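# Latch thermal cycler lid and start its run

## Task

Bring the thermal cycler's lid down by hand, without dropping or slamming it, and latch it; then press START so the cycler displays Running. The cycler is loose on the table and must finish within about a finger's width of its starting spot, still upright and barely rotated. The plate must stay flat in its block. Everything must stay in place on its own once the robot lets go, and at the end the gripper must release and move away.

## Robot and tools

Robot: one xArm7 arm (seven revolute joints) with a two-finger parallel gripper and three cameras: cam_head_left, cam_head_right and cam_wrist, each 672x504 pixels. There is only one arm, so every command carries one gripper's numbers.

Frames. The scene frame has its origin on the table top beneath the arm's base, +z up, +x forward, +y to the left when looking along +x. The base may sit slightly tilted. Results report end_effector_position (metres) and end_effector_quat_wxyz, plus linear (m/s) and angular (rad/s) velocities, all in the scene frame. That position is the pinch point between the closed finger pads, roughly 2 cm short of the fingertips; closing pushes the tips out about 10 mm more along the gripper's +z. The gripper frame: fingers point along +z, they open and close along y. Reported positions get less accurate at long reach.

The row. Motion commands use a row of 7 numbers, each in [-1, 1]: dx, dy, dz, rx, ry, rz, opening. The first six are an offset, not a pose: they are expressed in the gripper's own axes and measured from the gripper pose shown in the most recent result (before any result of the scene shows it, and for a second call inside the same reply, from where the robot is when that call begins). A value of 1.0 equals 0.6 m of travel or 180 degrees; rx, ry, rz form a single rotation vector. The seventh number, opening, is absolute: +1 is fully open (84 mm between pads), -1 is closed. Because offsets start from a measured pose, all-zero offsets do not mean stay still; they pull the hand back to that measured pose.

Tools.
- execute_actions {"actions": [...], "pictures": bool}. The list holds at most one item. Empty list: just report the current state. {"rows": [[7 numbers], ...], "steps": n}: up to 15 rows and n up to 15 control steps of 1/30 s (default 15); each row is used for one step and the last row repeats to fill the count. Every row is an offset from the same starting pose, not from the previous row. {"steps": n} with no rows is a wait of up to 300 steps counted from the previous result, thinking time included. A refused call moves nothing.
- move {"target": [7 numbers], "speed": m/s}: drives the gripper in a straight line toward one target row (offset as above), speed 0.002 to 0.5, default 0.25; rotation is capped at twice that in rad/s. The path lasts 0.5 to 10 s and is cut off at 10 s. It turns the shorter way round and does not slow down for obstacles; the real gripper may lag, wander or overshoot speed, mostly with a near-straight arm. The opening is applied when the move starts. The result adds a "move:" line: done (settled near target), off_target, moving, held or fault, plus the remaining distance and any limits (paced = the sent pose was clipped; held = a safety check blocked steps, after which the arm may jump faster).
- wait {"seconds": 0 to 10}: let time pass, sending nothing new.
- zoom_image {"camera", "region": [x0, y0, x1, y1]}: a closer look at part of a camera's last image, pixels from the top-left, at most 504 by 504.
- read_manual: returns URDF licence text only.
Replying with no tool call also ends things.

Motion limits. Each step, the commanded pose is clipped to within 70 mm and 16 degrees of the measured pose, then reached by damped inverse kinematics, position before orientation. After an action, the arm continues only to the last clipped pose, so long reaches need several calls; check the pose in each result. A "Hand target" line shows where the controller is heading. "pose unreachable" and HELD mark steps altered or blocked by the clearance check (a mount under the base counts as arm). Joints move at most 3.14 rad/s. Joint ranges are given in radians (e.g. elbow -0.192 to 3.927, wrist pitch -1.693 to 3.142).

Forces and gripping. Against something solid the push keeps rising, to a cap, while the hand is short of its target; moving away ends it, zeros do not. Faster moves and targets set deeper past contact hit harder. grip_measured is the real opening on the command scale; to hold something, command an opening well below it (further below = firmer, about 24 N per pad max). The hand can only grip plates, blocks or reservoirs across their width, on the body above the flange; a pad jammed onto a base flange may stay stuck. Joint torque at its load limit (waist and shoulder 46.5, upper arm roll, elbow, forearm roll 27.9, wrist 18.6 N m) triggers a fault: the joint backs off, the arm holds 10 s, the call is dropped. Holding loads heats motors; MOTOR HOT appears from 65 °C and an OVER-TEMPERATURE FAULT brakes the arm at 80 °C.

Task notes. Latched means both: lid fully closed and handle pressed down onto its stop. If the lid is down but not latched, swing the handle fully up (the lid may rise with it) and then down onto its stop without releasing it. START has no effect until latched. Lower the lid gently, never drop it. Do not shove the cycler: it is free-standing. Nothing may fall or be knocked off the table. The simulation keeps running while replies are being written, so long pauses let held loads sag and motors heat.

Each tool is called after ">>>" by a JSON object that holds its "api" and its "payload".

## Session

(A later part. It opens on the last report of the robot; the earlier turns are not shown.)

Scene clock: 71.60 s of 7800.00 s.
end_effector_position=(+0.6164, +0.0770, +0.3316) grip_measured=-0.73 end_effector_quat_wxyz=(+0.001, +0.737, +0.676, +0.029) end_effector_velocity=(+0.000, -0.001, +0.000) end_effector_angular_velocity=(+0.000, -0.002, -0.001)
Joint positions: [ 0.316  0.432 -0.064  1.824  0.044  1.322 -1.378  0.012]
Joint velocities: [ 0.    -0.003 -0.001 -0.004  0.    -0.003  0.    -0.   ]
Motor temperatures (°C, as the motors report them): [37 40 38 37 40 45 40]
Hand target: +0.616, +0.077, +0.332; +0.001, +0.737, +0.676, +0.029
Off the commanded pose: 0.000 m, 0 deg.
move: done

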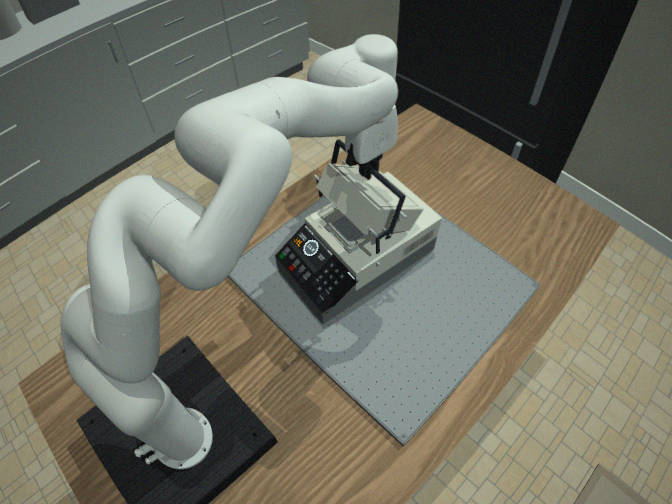

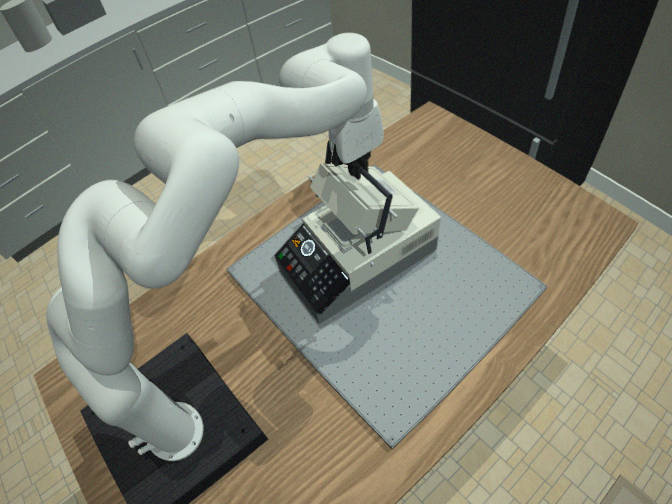

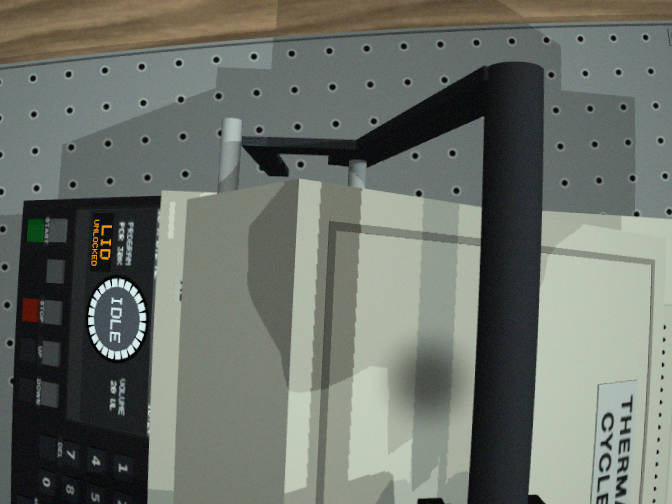

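>>> {"api": "move", "payload": {"target": [0,-0.035,0.04,0,0,0,-1], "speed": 0.02}}

>>> {"api": "move", "payload": {"target": [0,-0.022,0.022,0,0,0,-1], "speed": 0.012}}

>>> {"api": "zoom_image", "payload": {"camera": "cam_head_right", "region": [270,130,450,330]}}

Scene clock: 74.67 s of 7800.00 s.
end_effector_position=(+0.5965, +0.0797, +0.3068) grip_measured=-0.73 end_effector_quat_wxyz=(+0.001, +0.737, +0.675, +0.029) end_effector_velocity=(-0.000, -0.001, -0.001) end_effector_angular_velocity=(-0.001, -0.002, -0.002)
Joint positions: [ 0.327  0.358 -0.062  1.645  0.039  1.216 -1.369  0.012]
Joint velocities: [-0.001 -0.003 -0.001 -0.007 -0.001 -0.006  0.001 -0.   ]
Motor temperatures (°C, as the motors report them): [37 40 39 37 40 45 40]
Hand target: +0.597, +0.080, +0.307; +0.001, +0.737, +0.675, +0.029
Off the commanded pose: 0.000 m, 0 deg.
move: done

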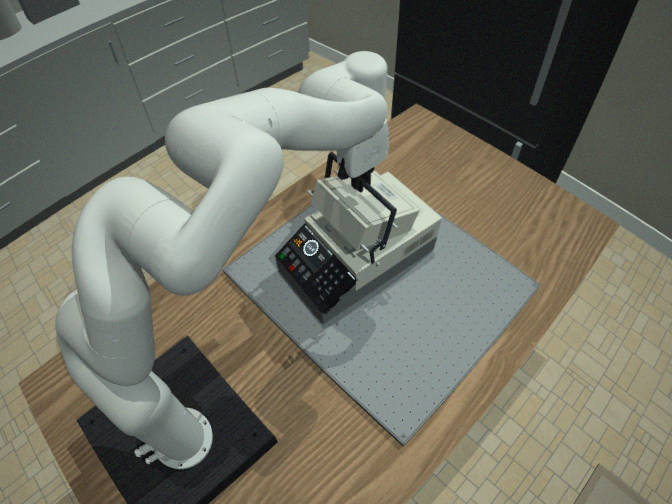

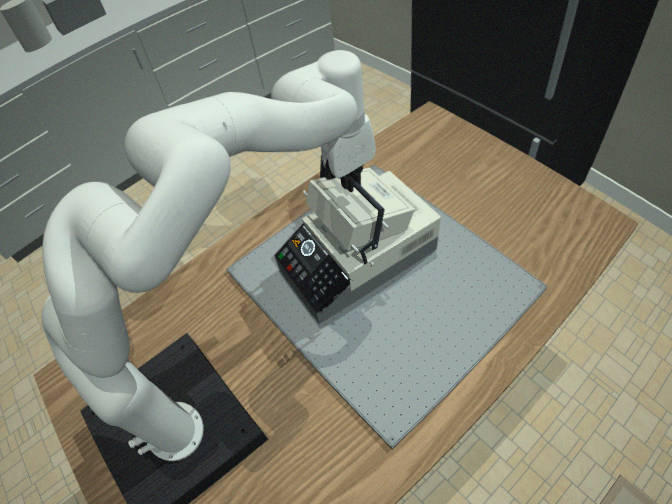

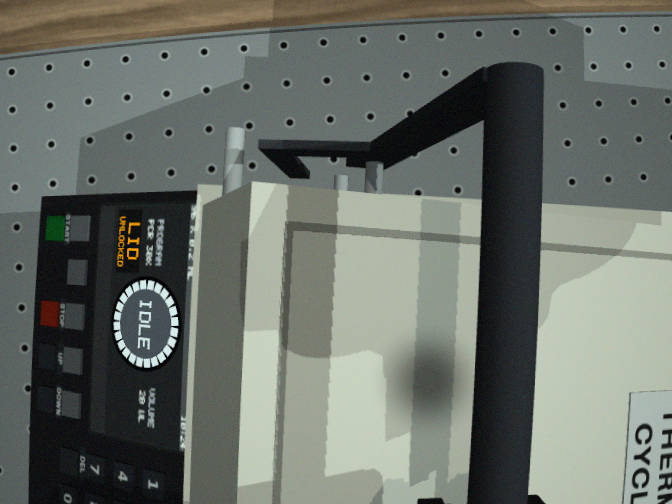

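Scene clock: 76.43 s of 7800.00 s.
end_effector_position=(+0.5840, +0.0814, +0.2931) grip_measured=-0.73 end_effector_quat_wxyz=(+0.001, +0.737, +0.675, +0.029) end_effector_velocity=(-0.000, +0.001, +0.000) end_effector_angular_velocity=(+0.002, -0.002, -0.000)
Joint positions: [ 0.333  0.319 -0.06   1.55   0.036  1.16  -1.363  0.012]
Joint velocities: [ 0.    -0.003  0.    -0.005  0.001 -0.004  0.    -0.   ]
Motor temperatures (°C, as the motors report them): [37 40 39 37 40 45 40]
Hand target: +0.584, +0.081, +0.293; +0.001, +0.737, +0.675, +0.029
Off the commanded pose: 0.000 m, 0 deg.
move: done

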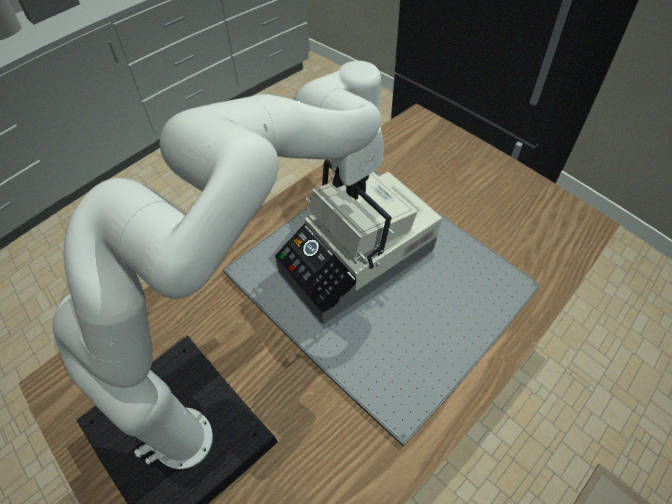

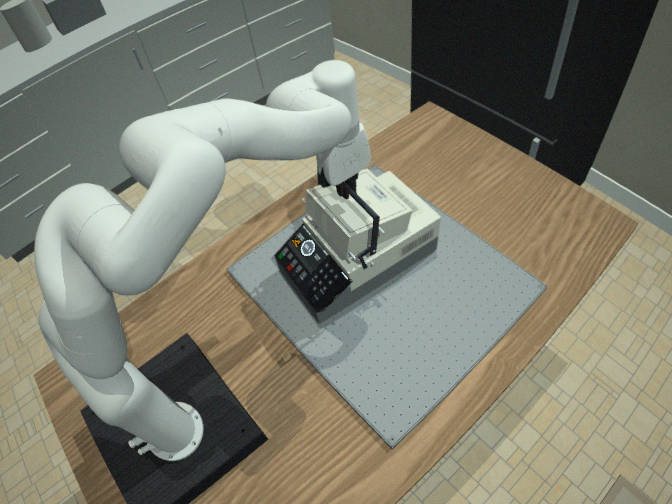

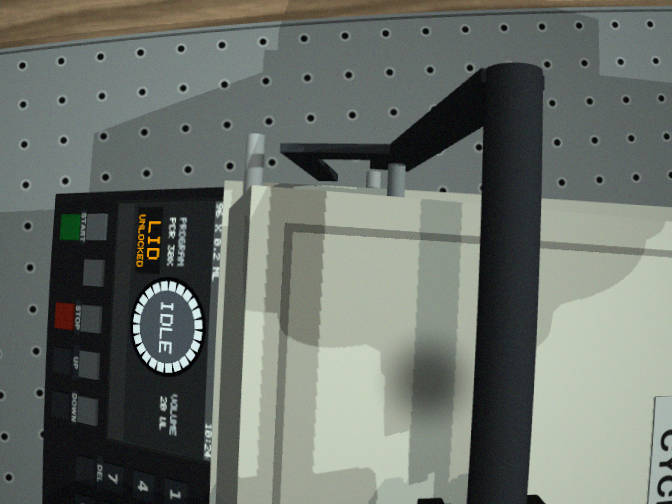

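Region (270, 130, 450, 330) of cam_head_right's 672x504 image, scaled by 2.520, with more detail than that image has; it fills the left 454 columns of this view, and the rest is white.

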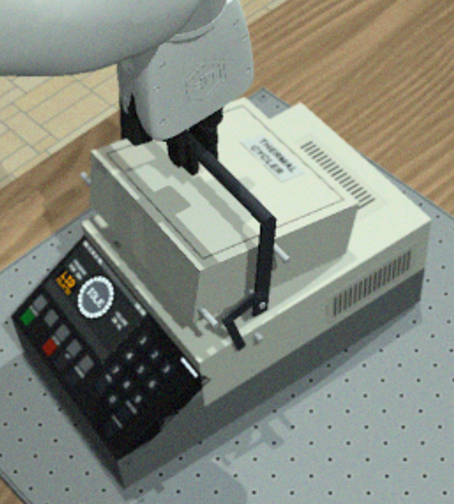

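>>> {"api": "move", "payload": {"target": [0,-0.014,0.016,0,0,0,-1], "speed": 0.01}}

Scene clock: 83.20 s of 7800.00 s.
end_effector_position=(+0.5764, +0.0826, +0.2838) grip_measured=-0.73 end_effector_quat_wxyz=(+0.001, +0.737, +0.675, +0.029) end_effector_velocity=(-0.001, +0.000, -0.001) end_effector_angular_velocity=(+0.000, +0.001, +0.001)
Joint positions: [ 0.337  0.298 -0.059  1.492  0.034  1.122 -1.359  0.012]
Joint velocities: [ 0.    -0.002  0.001 -0.006 -0.    -0.003  0.001 -0.   ]
Motor temperatures (°C, as the motors report them): [38 40 39 38 40 45 40]
Hand target: +0.576, +0.082, +0.283; +0.001, +0.737, +0.675, +0.029
Off the commanded pose: 0.001 m, 0 deg.
After step 90, 2.27 s passed at rest.
move: done

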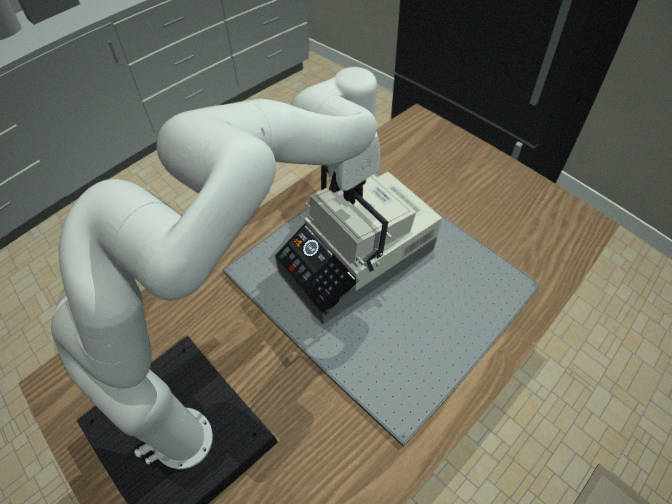

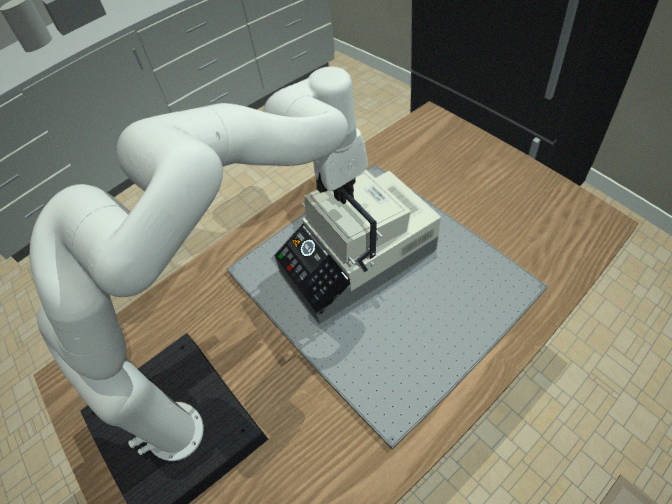

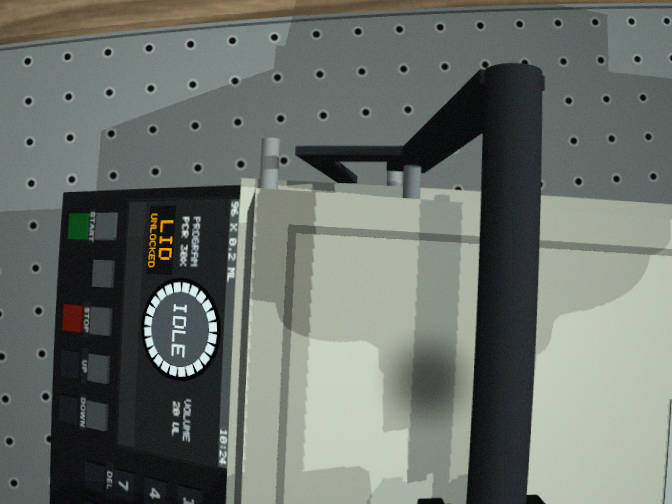

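>>> {"api": "move", "payload": {"target": [0,-0.006,0.008,0,0,0,-1], "speed": 0.007}}

>>> {"api": "zoom_image", "payload": {"camera": "cam_head_left", "region": [290,170,450,300]}}

Scene clock: 85.17 s of 7800.00 s.
end_effector_position=(+0.5734, +0.0834, +0.2797) grip_measured=-0.73 end_effector_quat_wxyz=(+0.001, +0.737, +0.676, +0.030) end_effector_velocity=(-0.001, -0.000, -0.002) end_effector_angular_velocity=(-0.000, +0.002, -0.000)
Joint positions: [ 0.338  0.289 -0.057  1.467  0.034  1.104 -1.357  0.012]
Joint velocities: [-0.     0.     0.    -0.006  0.    -0.004 -0.    -0.   ]
Motor temperatures (°C, as the motors report them): [38 40 39 38 40 45 40]
Hand target: +0.573, +0.083, +0.279; +0.001, +0.737, +0.675, +0.029
Off the commanded pose: 0.001 m, 0 deg.
move: done

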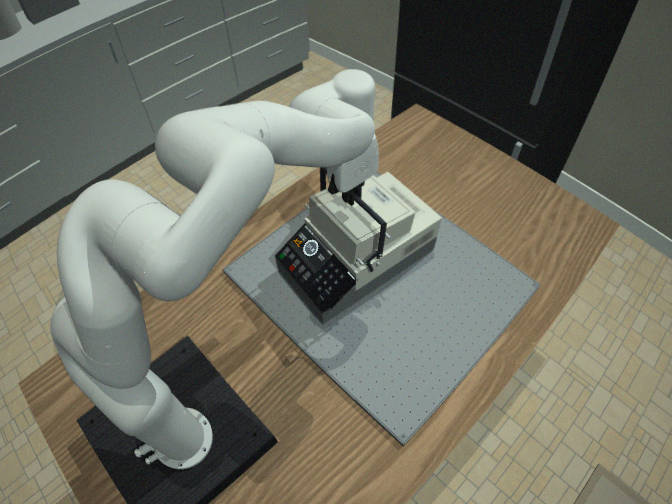

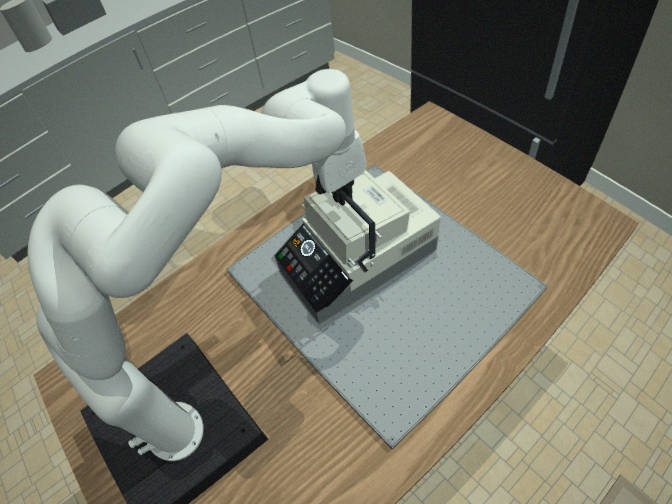

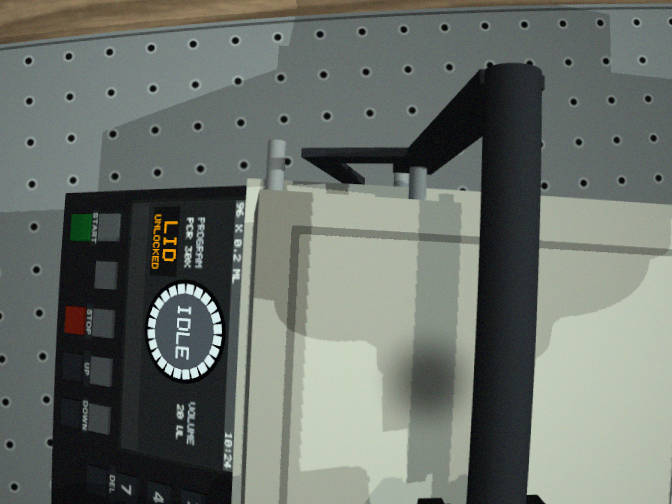

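Region (290, 170, 450, 300) of cam_head_left's 672x504 image, scaled by 3.150, with more detail than that image has; it fills the top 410 rows of this view, and the rest is white.

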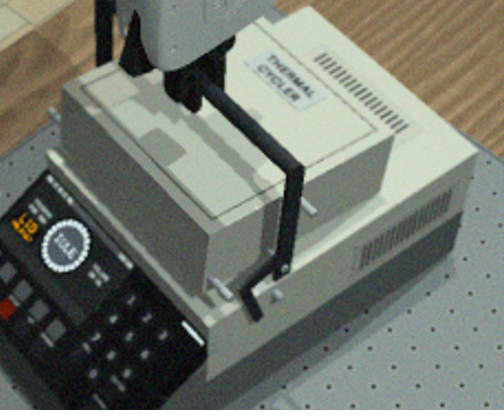

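>>> {"api": "move", "payload": {"target": [0,-0.004,0.008,0,0,0,-1], "speed": 0.006}}

>>> {"api": "move", "payload": {"target": [0,-0.018,0.003,0,0,0,-1], "speed": 0.01}}

>>> {"api": "zoom_image", "payload": {"camera": "cam_head_left", "region": [290,170,450,300]}}

Scene clock: 87.20 s of 7800.00 s.
end_effector_position=(+0.5716, +0.0837, +0.2756) grip_measured=-0.73 end_effector_quat_wxyz=(+0.002, +0.737, +0.675, +0.031) end_effector_velocity=(-0.001, +0.000, -0.002) end_effector_angular_velocity=(-0.001, +0.003, +0.001)
Joint positions: [ 0.339  0.285 -0.057  1.449  0.034  1.089 -1.356  0.012]
Joint velocities: [ 0.001 -0.    -0.    -0.004 -0.    -0.001 -0.     0.   ]
Motor temperatures (°C, as the motors report them): [38 40 39 37 40 45 40]
Hand target: +0.571, +0.084, +0.275; +0.001, +0.737, +0.676, +0.030
Off the commanded pose: 0.001 m, 0 deg.
move: done

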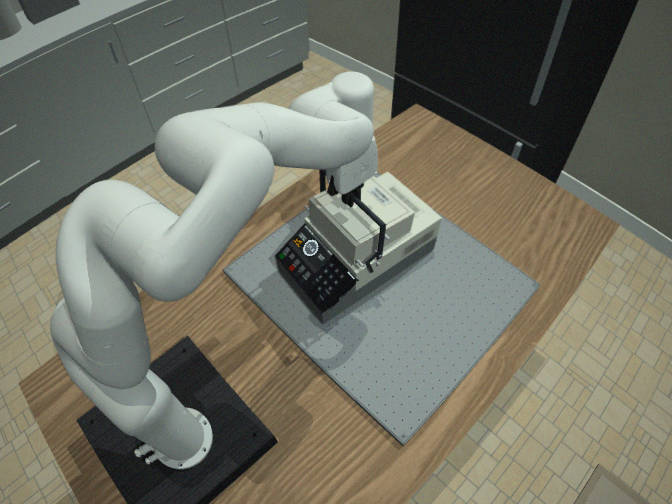

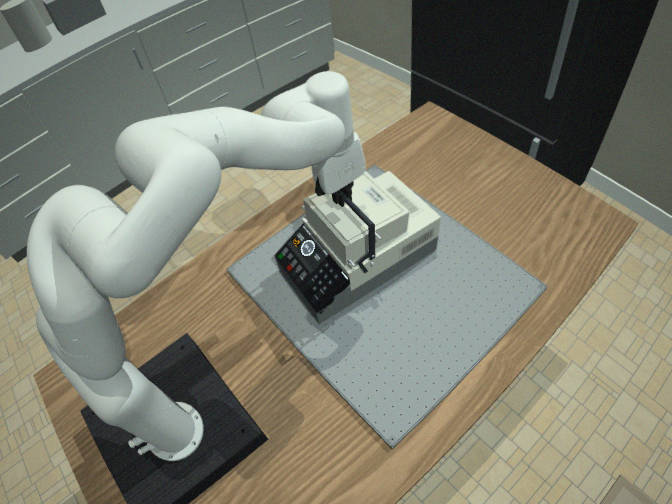

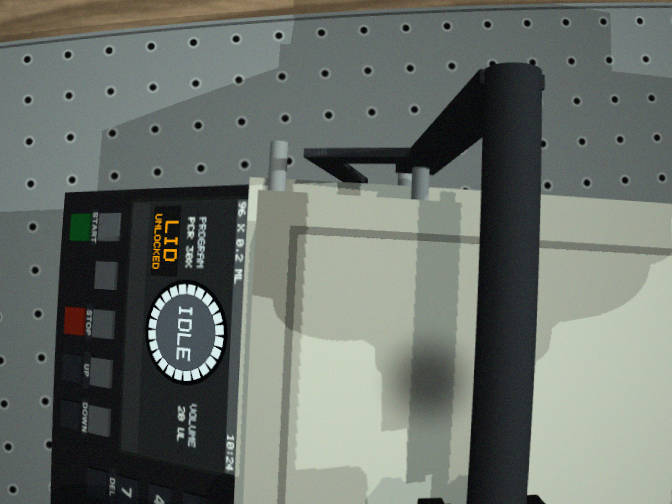

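Scene clock: 88.50 s of 7800.00 s.
end_effector_position=(+0.5610, +0.0849, +0.2735) grip_measured=-0.73 end_effector_quat_wxyz=(+0.002, +0.737, +0.675, +0.031) end_effector_velocity=(-0.000, +0.001, +0.000) end_effector_angular_velocity=(+0.002, -0.003, +0.000)
Joint positions: [ 0.344  0.251 -0.056  1.396  0.031  1.069 -1.35   0.012]
Joint velocities: [ 0.    -0.003  0.001 -0.004  0.001 -0.005  0.    -0.   ]
Motor temperatures (°C, as the motors report them): [38 40 39 37 40 45 40]
Hand target: +0.561, +0.085, +0.273; +0.002, +0.737, +0.675, +0.031
Off the commanded pose: 0.000 m, 0 deg.
move: done

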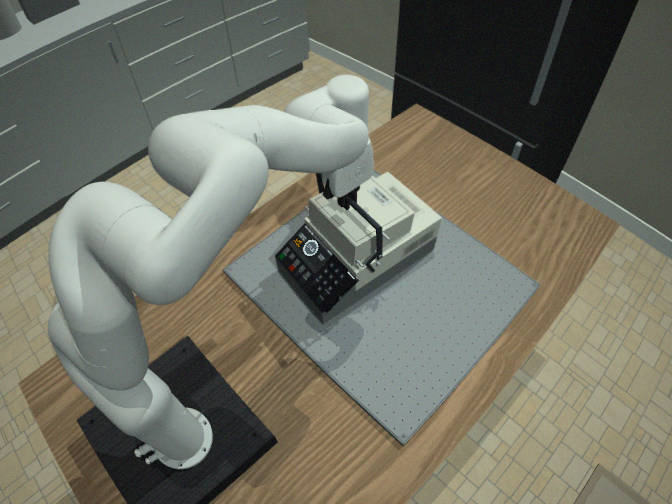

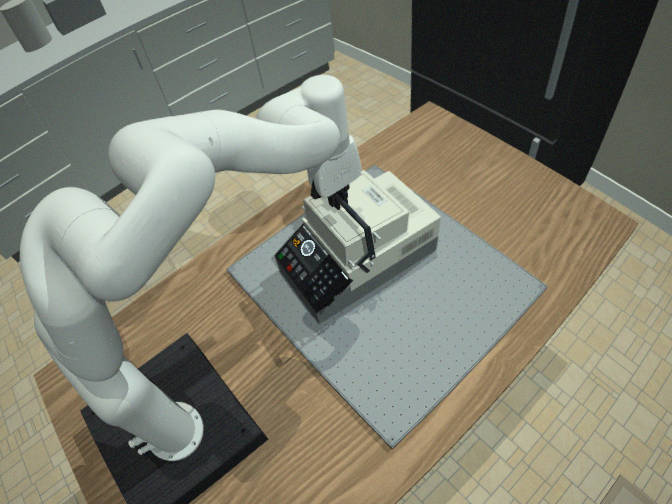

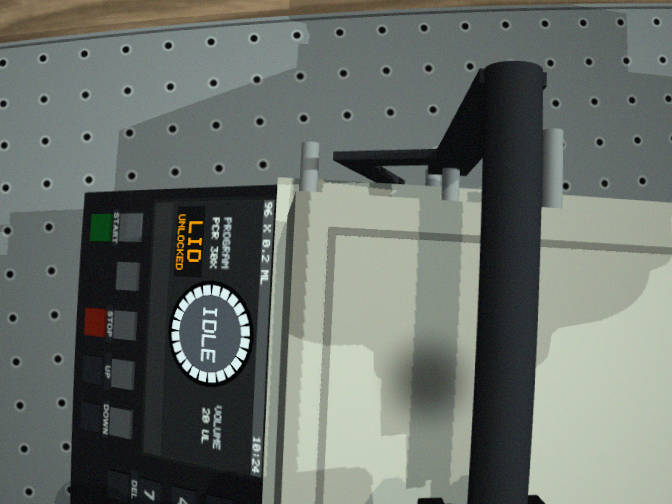

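Region (290, 170, 450, 300) of cam_head_left's 672x504 image, scaled by 3.150, with more detail than that image has; it fills the top 410 rows of this view, and the rest is white.

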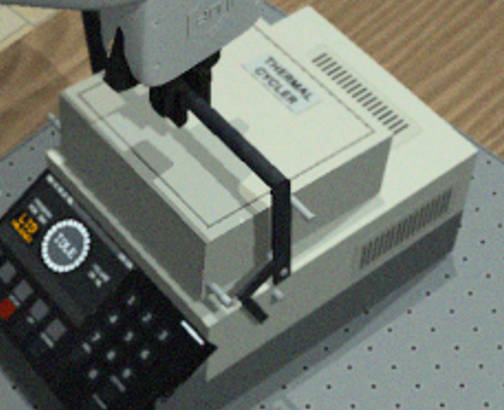

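>>> {"api": "move", "payload": {"target": [0,-0.05,0.008,-0.04,0,0,-1], "speed": 0.015}}

>>> {"api": "zoom_image", "payload": {"camera": "cam_head_left", "region": [290,170,450,300]}}

Scene clock: 94.07 s of 7800.00 s.
end_effector_position=(+0.5314, +0.0875, +0.2673) grip_measured=-0.73 end_effector_quat_wxyz=(+0.048, +0.735, +0.672, +0.073) end_effector_velocity=(-0.000, +0.000, +0.001) end_effector_angular_velocity=(-0.001, -0.006, +0.000)
Joint positions: [ 0.368  0.081 -0.049  1.116 -0.025  0.839 -1.291  0.012]
Joint velocities: [ 0.001 -0.004 -0.    -0.005 -0.003 -0.006  0.002 -0.   ]
Motor temperatures (°C, as the motors report them): [38 39 39 37 40 45 40]
Hand target: +0.531, +0.088, +0.268; +0.048, +0.735, +0.672, +0.073
Off the commanded pose: 0.000 m, 0 deg.
move: done

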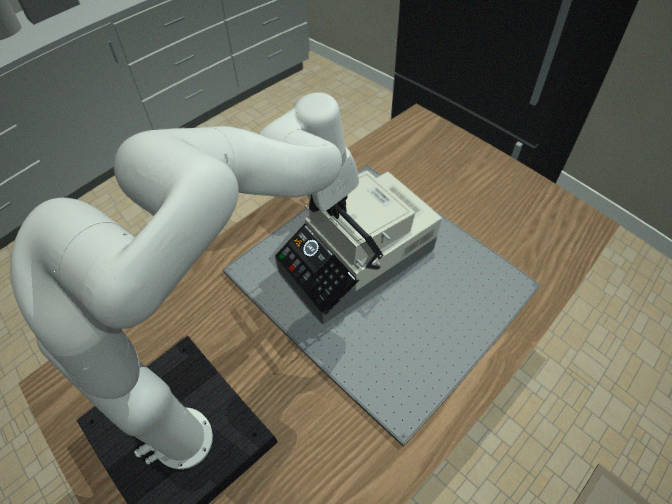

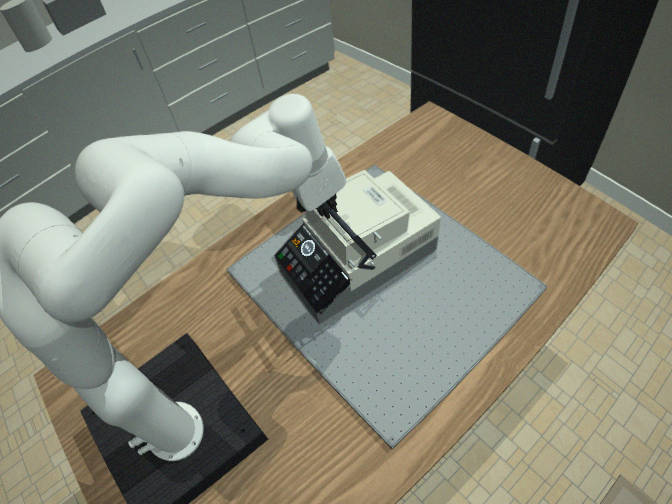

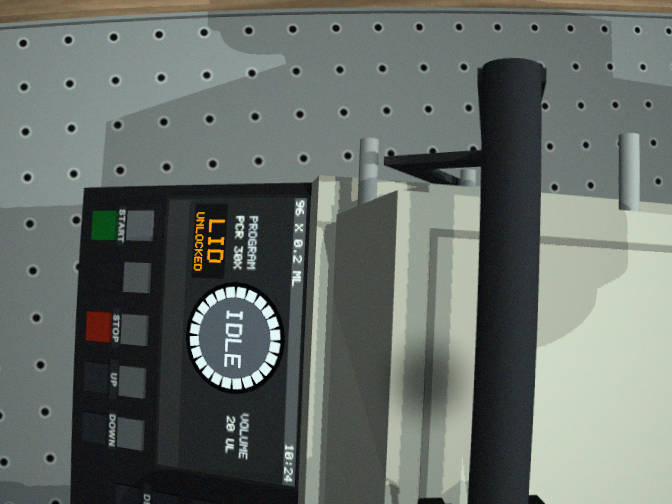

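Region (290, 170, 450, 300) of cam_head_left's 672x504 image, scaled by 3.150, with more detail than that image has; it fills the top 410 rows of this view, and the rest is white.

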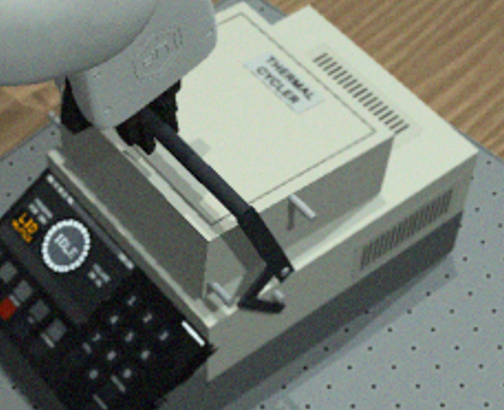

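>>> {"api": "move", "payload": {"target": [0,-0.042,0.013,-0.07,0,0,-1], "speed": 0.012}}

>>> {"api": "zoom_image", "payload": {"camera": "cam_head_left", "region": [290,170,450,300]}}

Scene clock: 104.30 s of 7800.00 s.
end_effector_position=(+0.5081, +0.0894, +0.2555) grip_measured=-0.74 end_effector_quat_wxyz=(+0.129, +0.726, +0.660, +0.145) end_effector_velocity=(-0.000, +0.000, -0.001) end_effector_angular_velocity=(-0.000, -0.001, -0.000)
Joint positions: [ 0.377 -0.077 -0.035  0.801 -0.199  0.479 -1.121  0.012]
Joint velocities: [ 0.     0.001 -0.    -0.002 -0.003 -0.004  0.003 -0.   ]
Motor temperatures (°C, as the motors report them): [38 39 39 36 40 45 40]
Hand target: +0.508, +0.090, +0.256; +0.129, +0.726, +0.660, +0.146
Off the commanded pose: 0.001 m, 0 deg.
move: done

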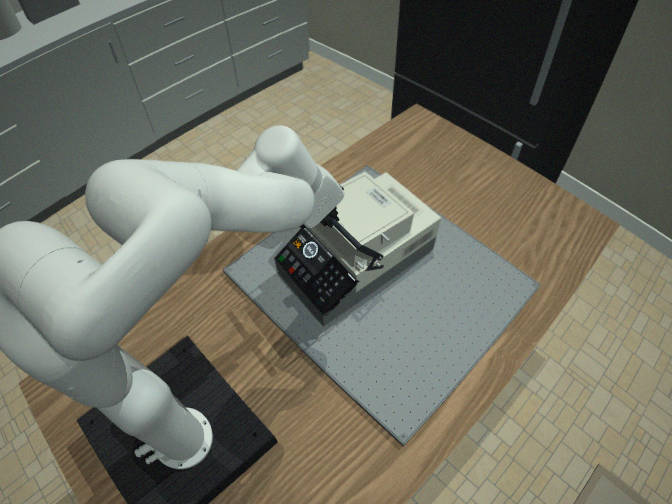

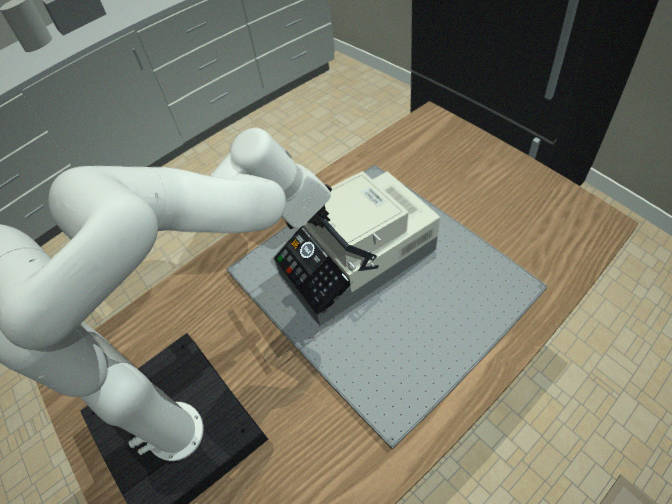

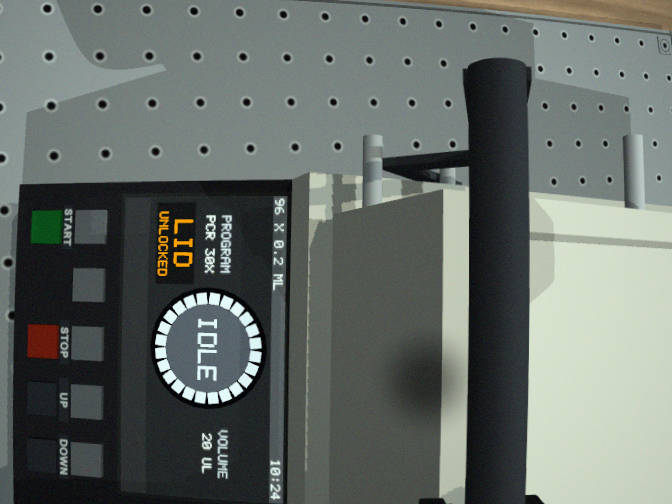

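Region (290, 170, 450, 300) of cam_head_left's 672x504 image, scaled by 3.150, with more detail than that image has; it fills the top 410 rows of this view, and the rest is white.

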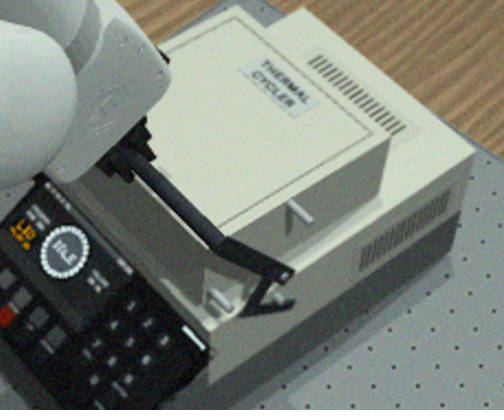

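>>> {"api": "move", "payload": {"target": [0,-0.023,0.016,-0.09,0,0,-1], "speed": 0.01}}

>>> {"api": "zoom_image", "payload": {"camera": "cam_head_left", "region": [270,170,450,330]}}

Scene clock: 115.53 s of 7800.00 s.
end_effector_position=(+0.5016, +0.0904, +0.2457) grip_measured=-0.74 end_effector_quat_wxyz=(+0.201, +0.709, +0.642, +0.210) end_effector_velocity=(+0.000, +0.000, -0.000) end_effector_angular_velocity=(-0.000, -0.002, -0.001)
Joint positions: [ 0.258 -0.114  0.036  0.64  -0.645  0.184 -0.72   0.012]
Joint velocities: [-0.004  0.001  0.003 -0.    -0.012 -0.003  0.012  0.   ]
Motor temperatures (°C, as the motors report them): [38 39 39 36 40 45 40]
Hand target: +0.502, +0.090, +0.246; +0.201, +0.709, +0.642, +0.210
Off the commanded pose: 0.005 m, 5 deg.
move: off_target (path cut at 10 s)

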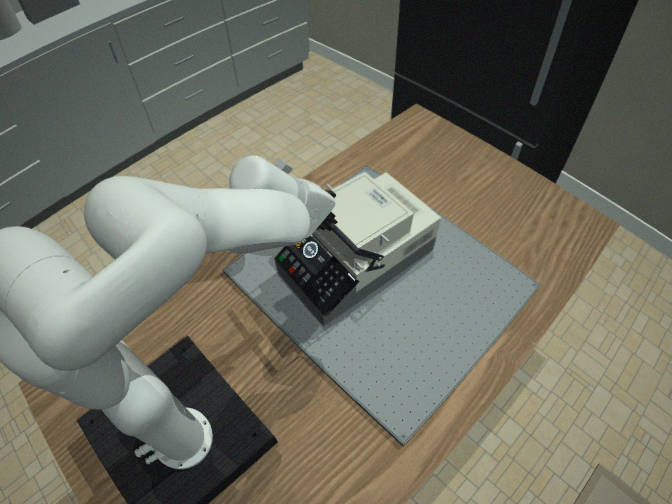

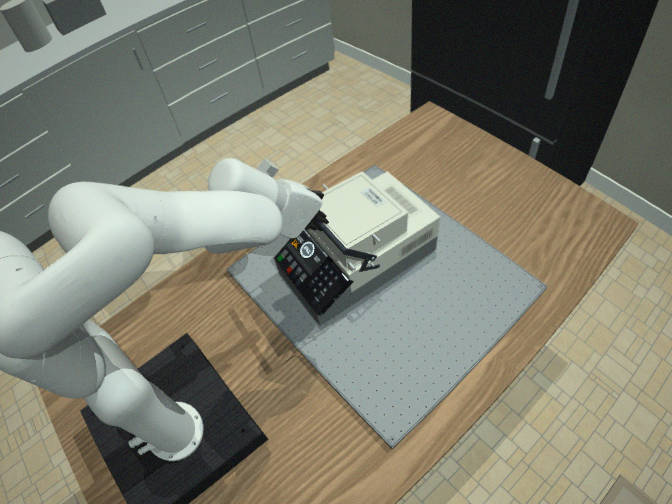

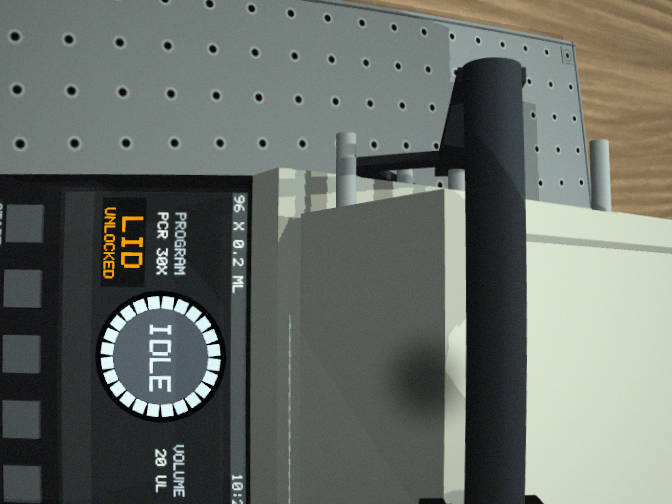

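Region (270, 170, 450, 330) of cam_head_left's 672x504 image, scaled by 2.800, with more detail than that image has.

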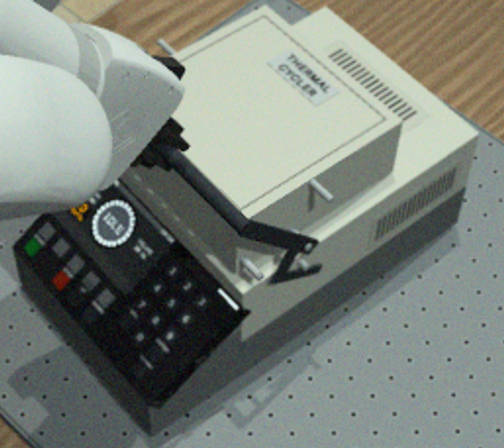

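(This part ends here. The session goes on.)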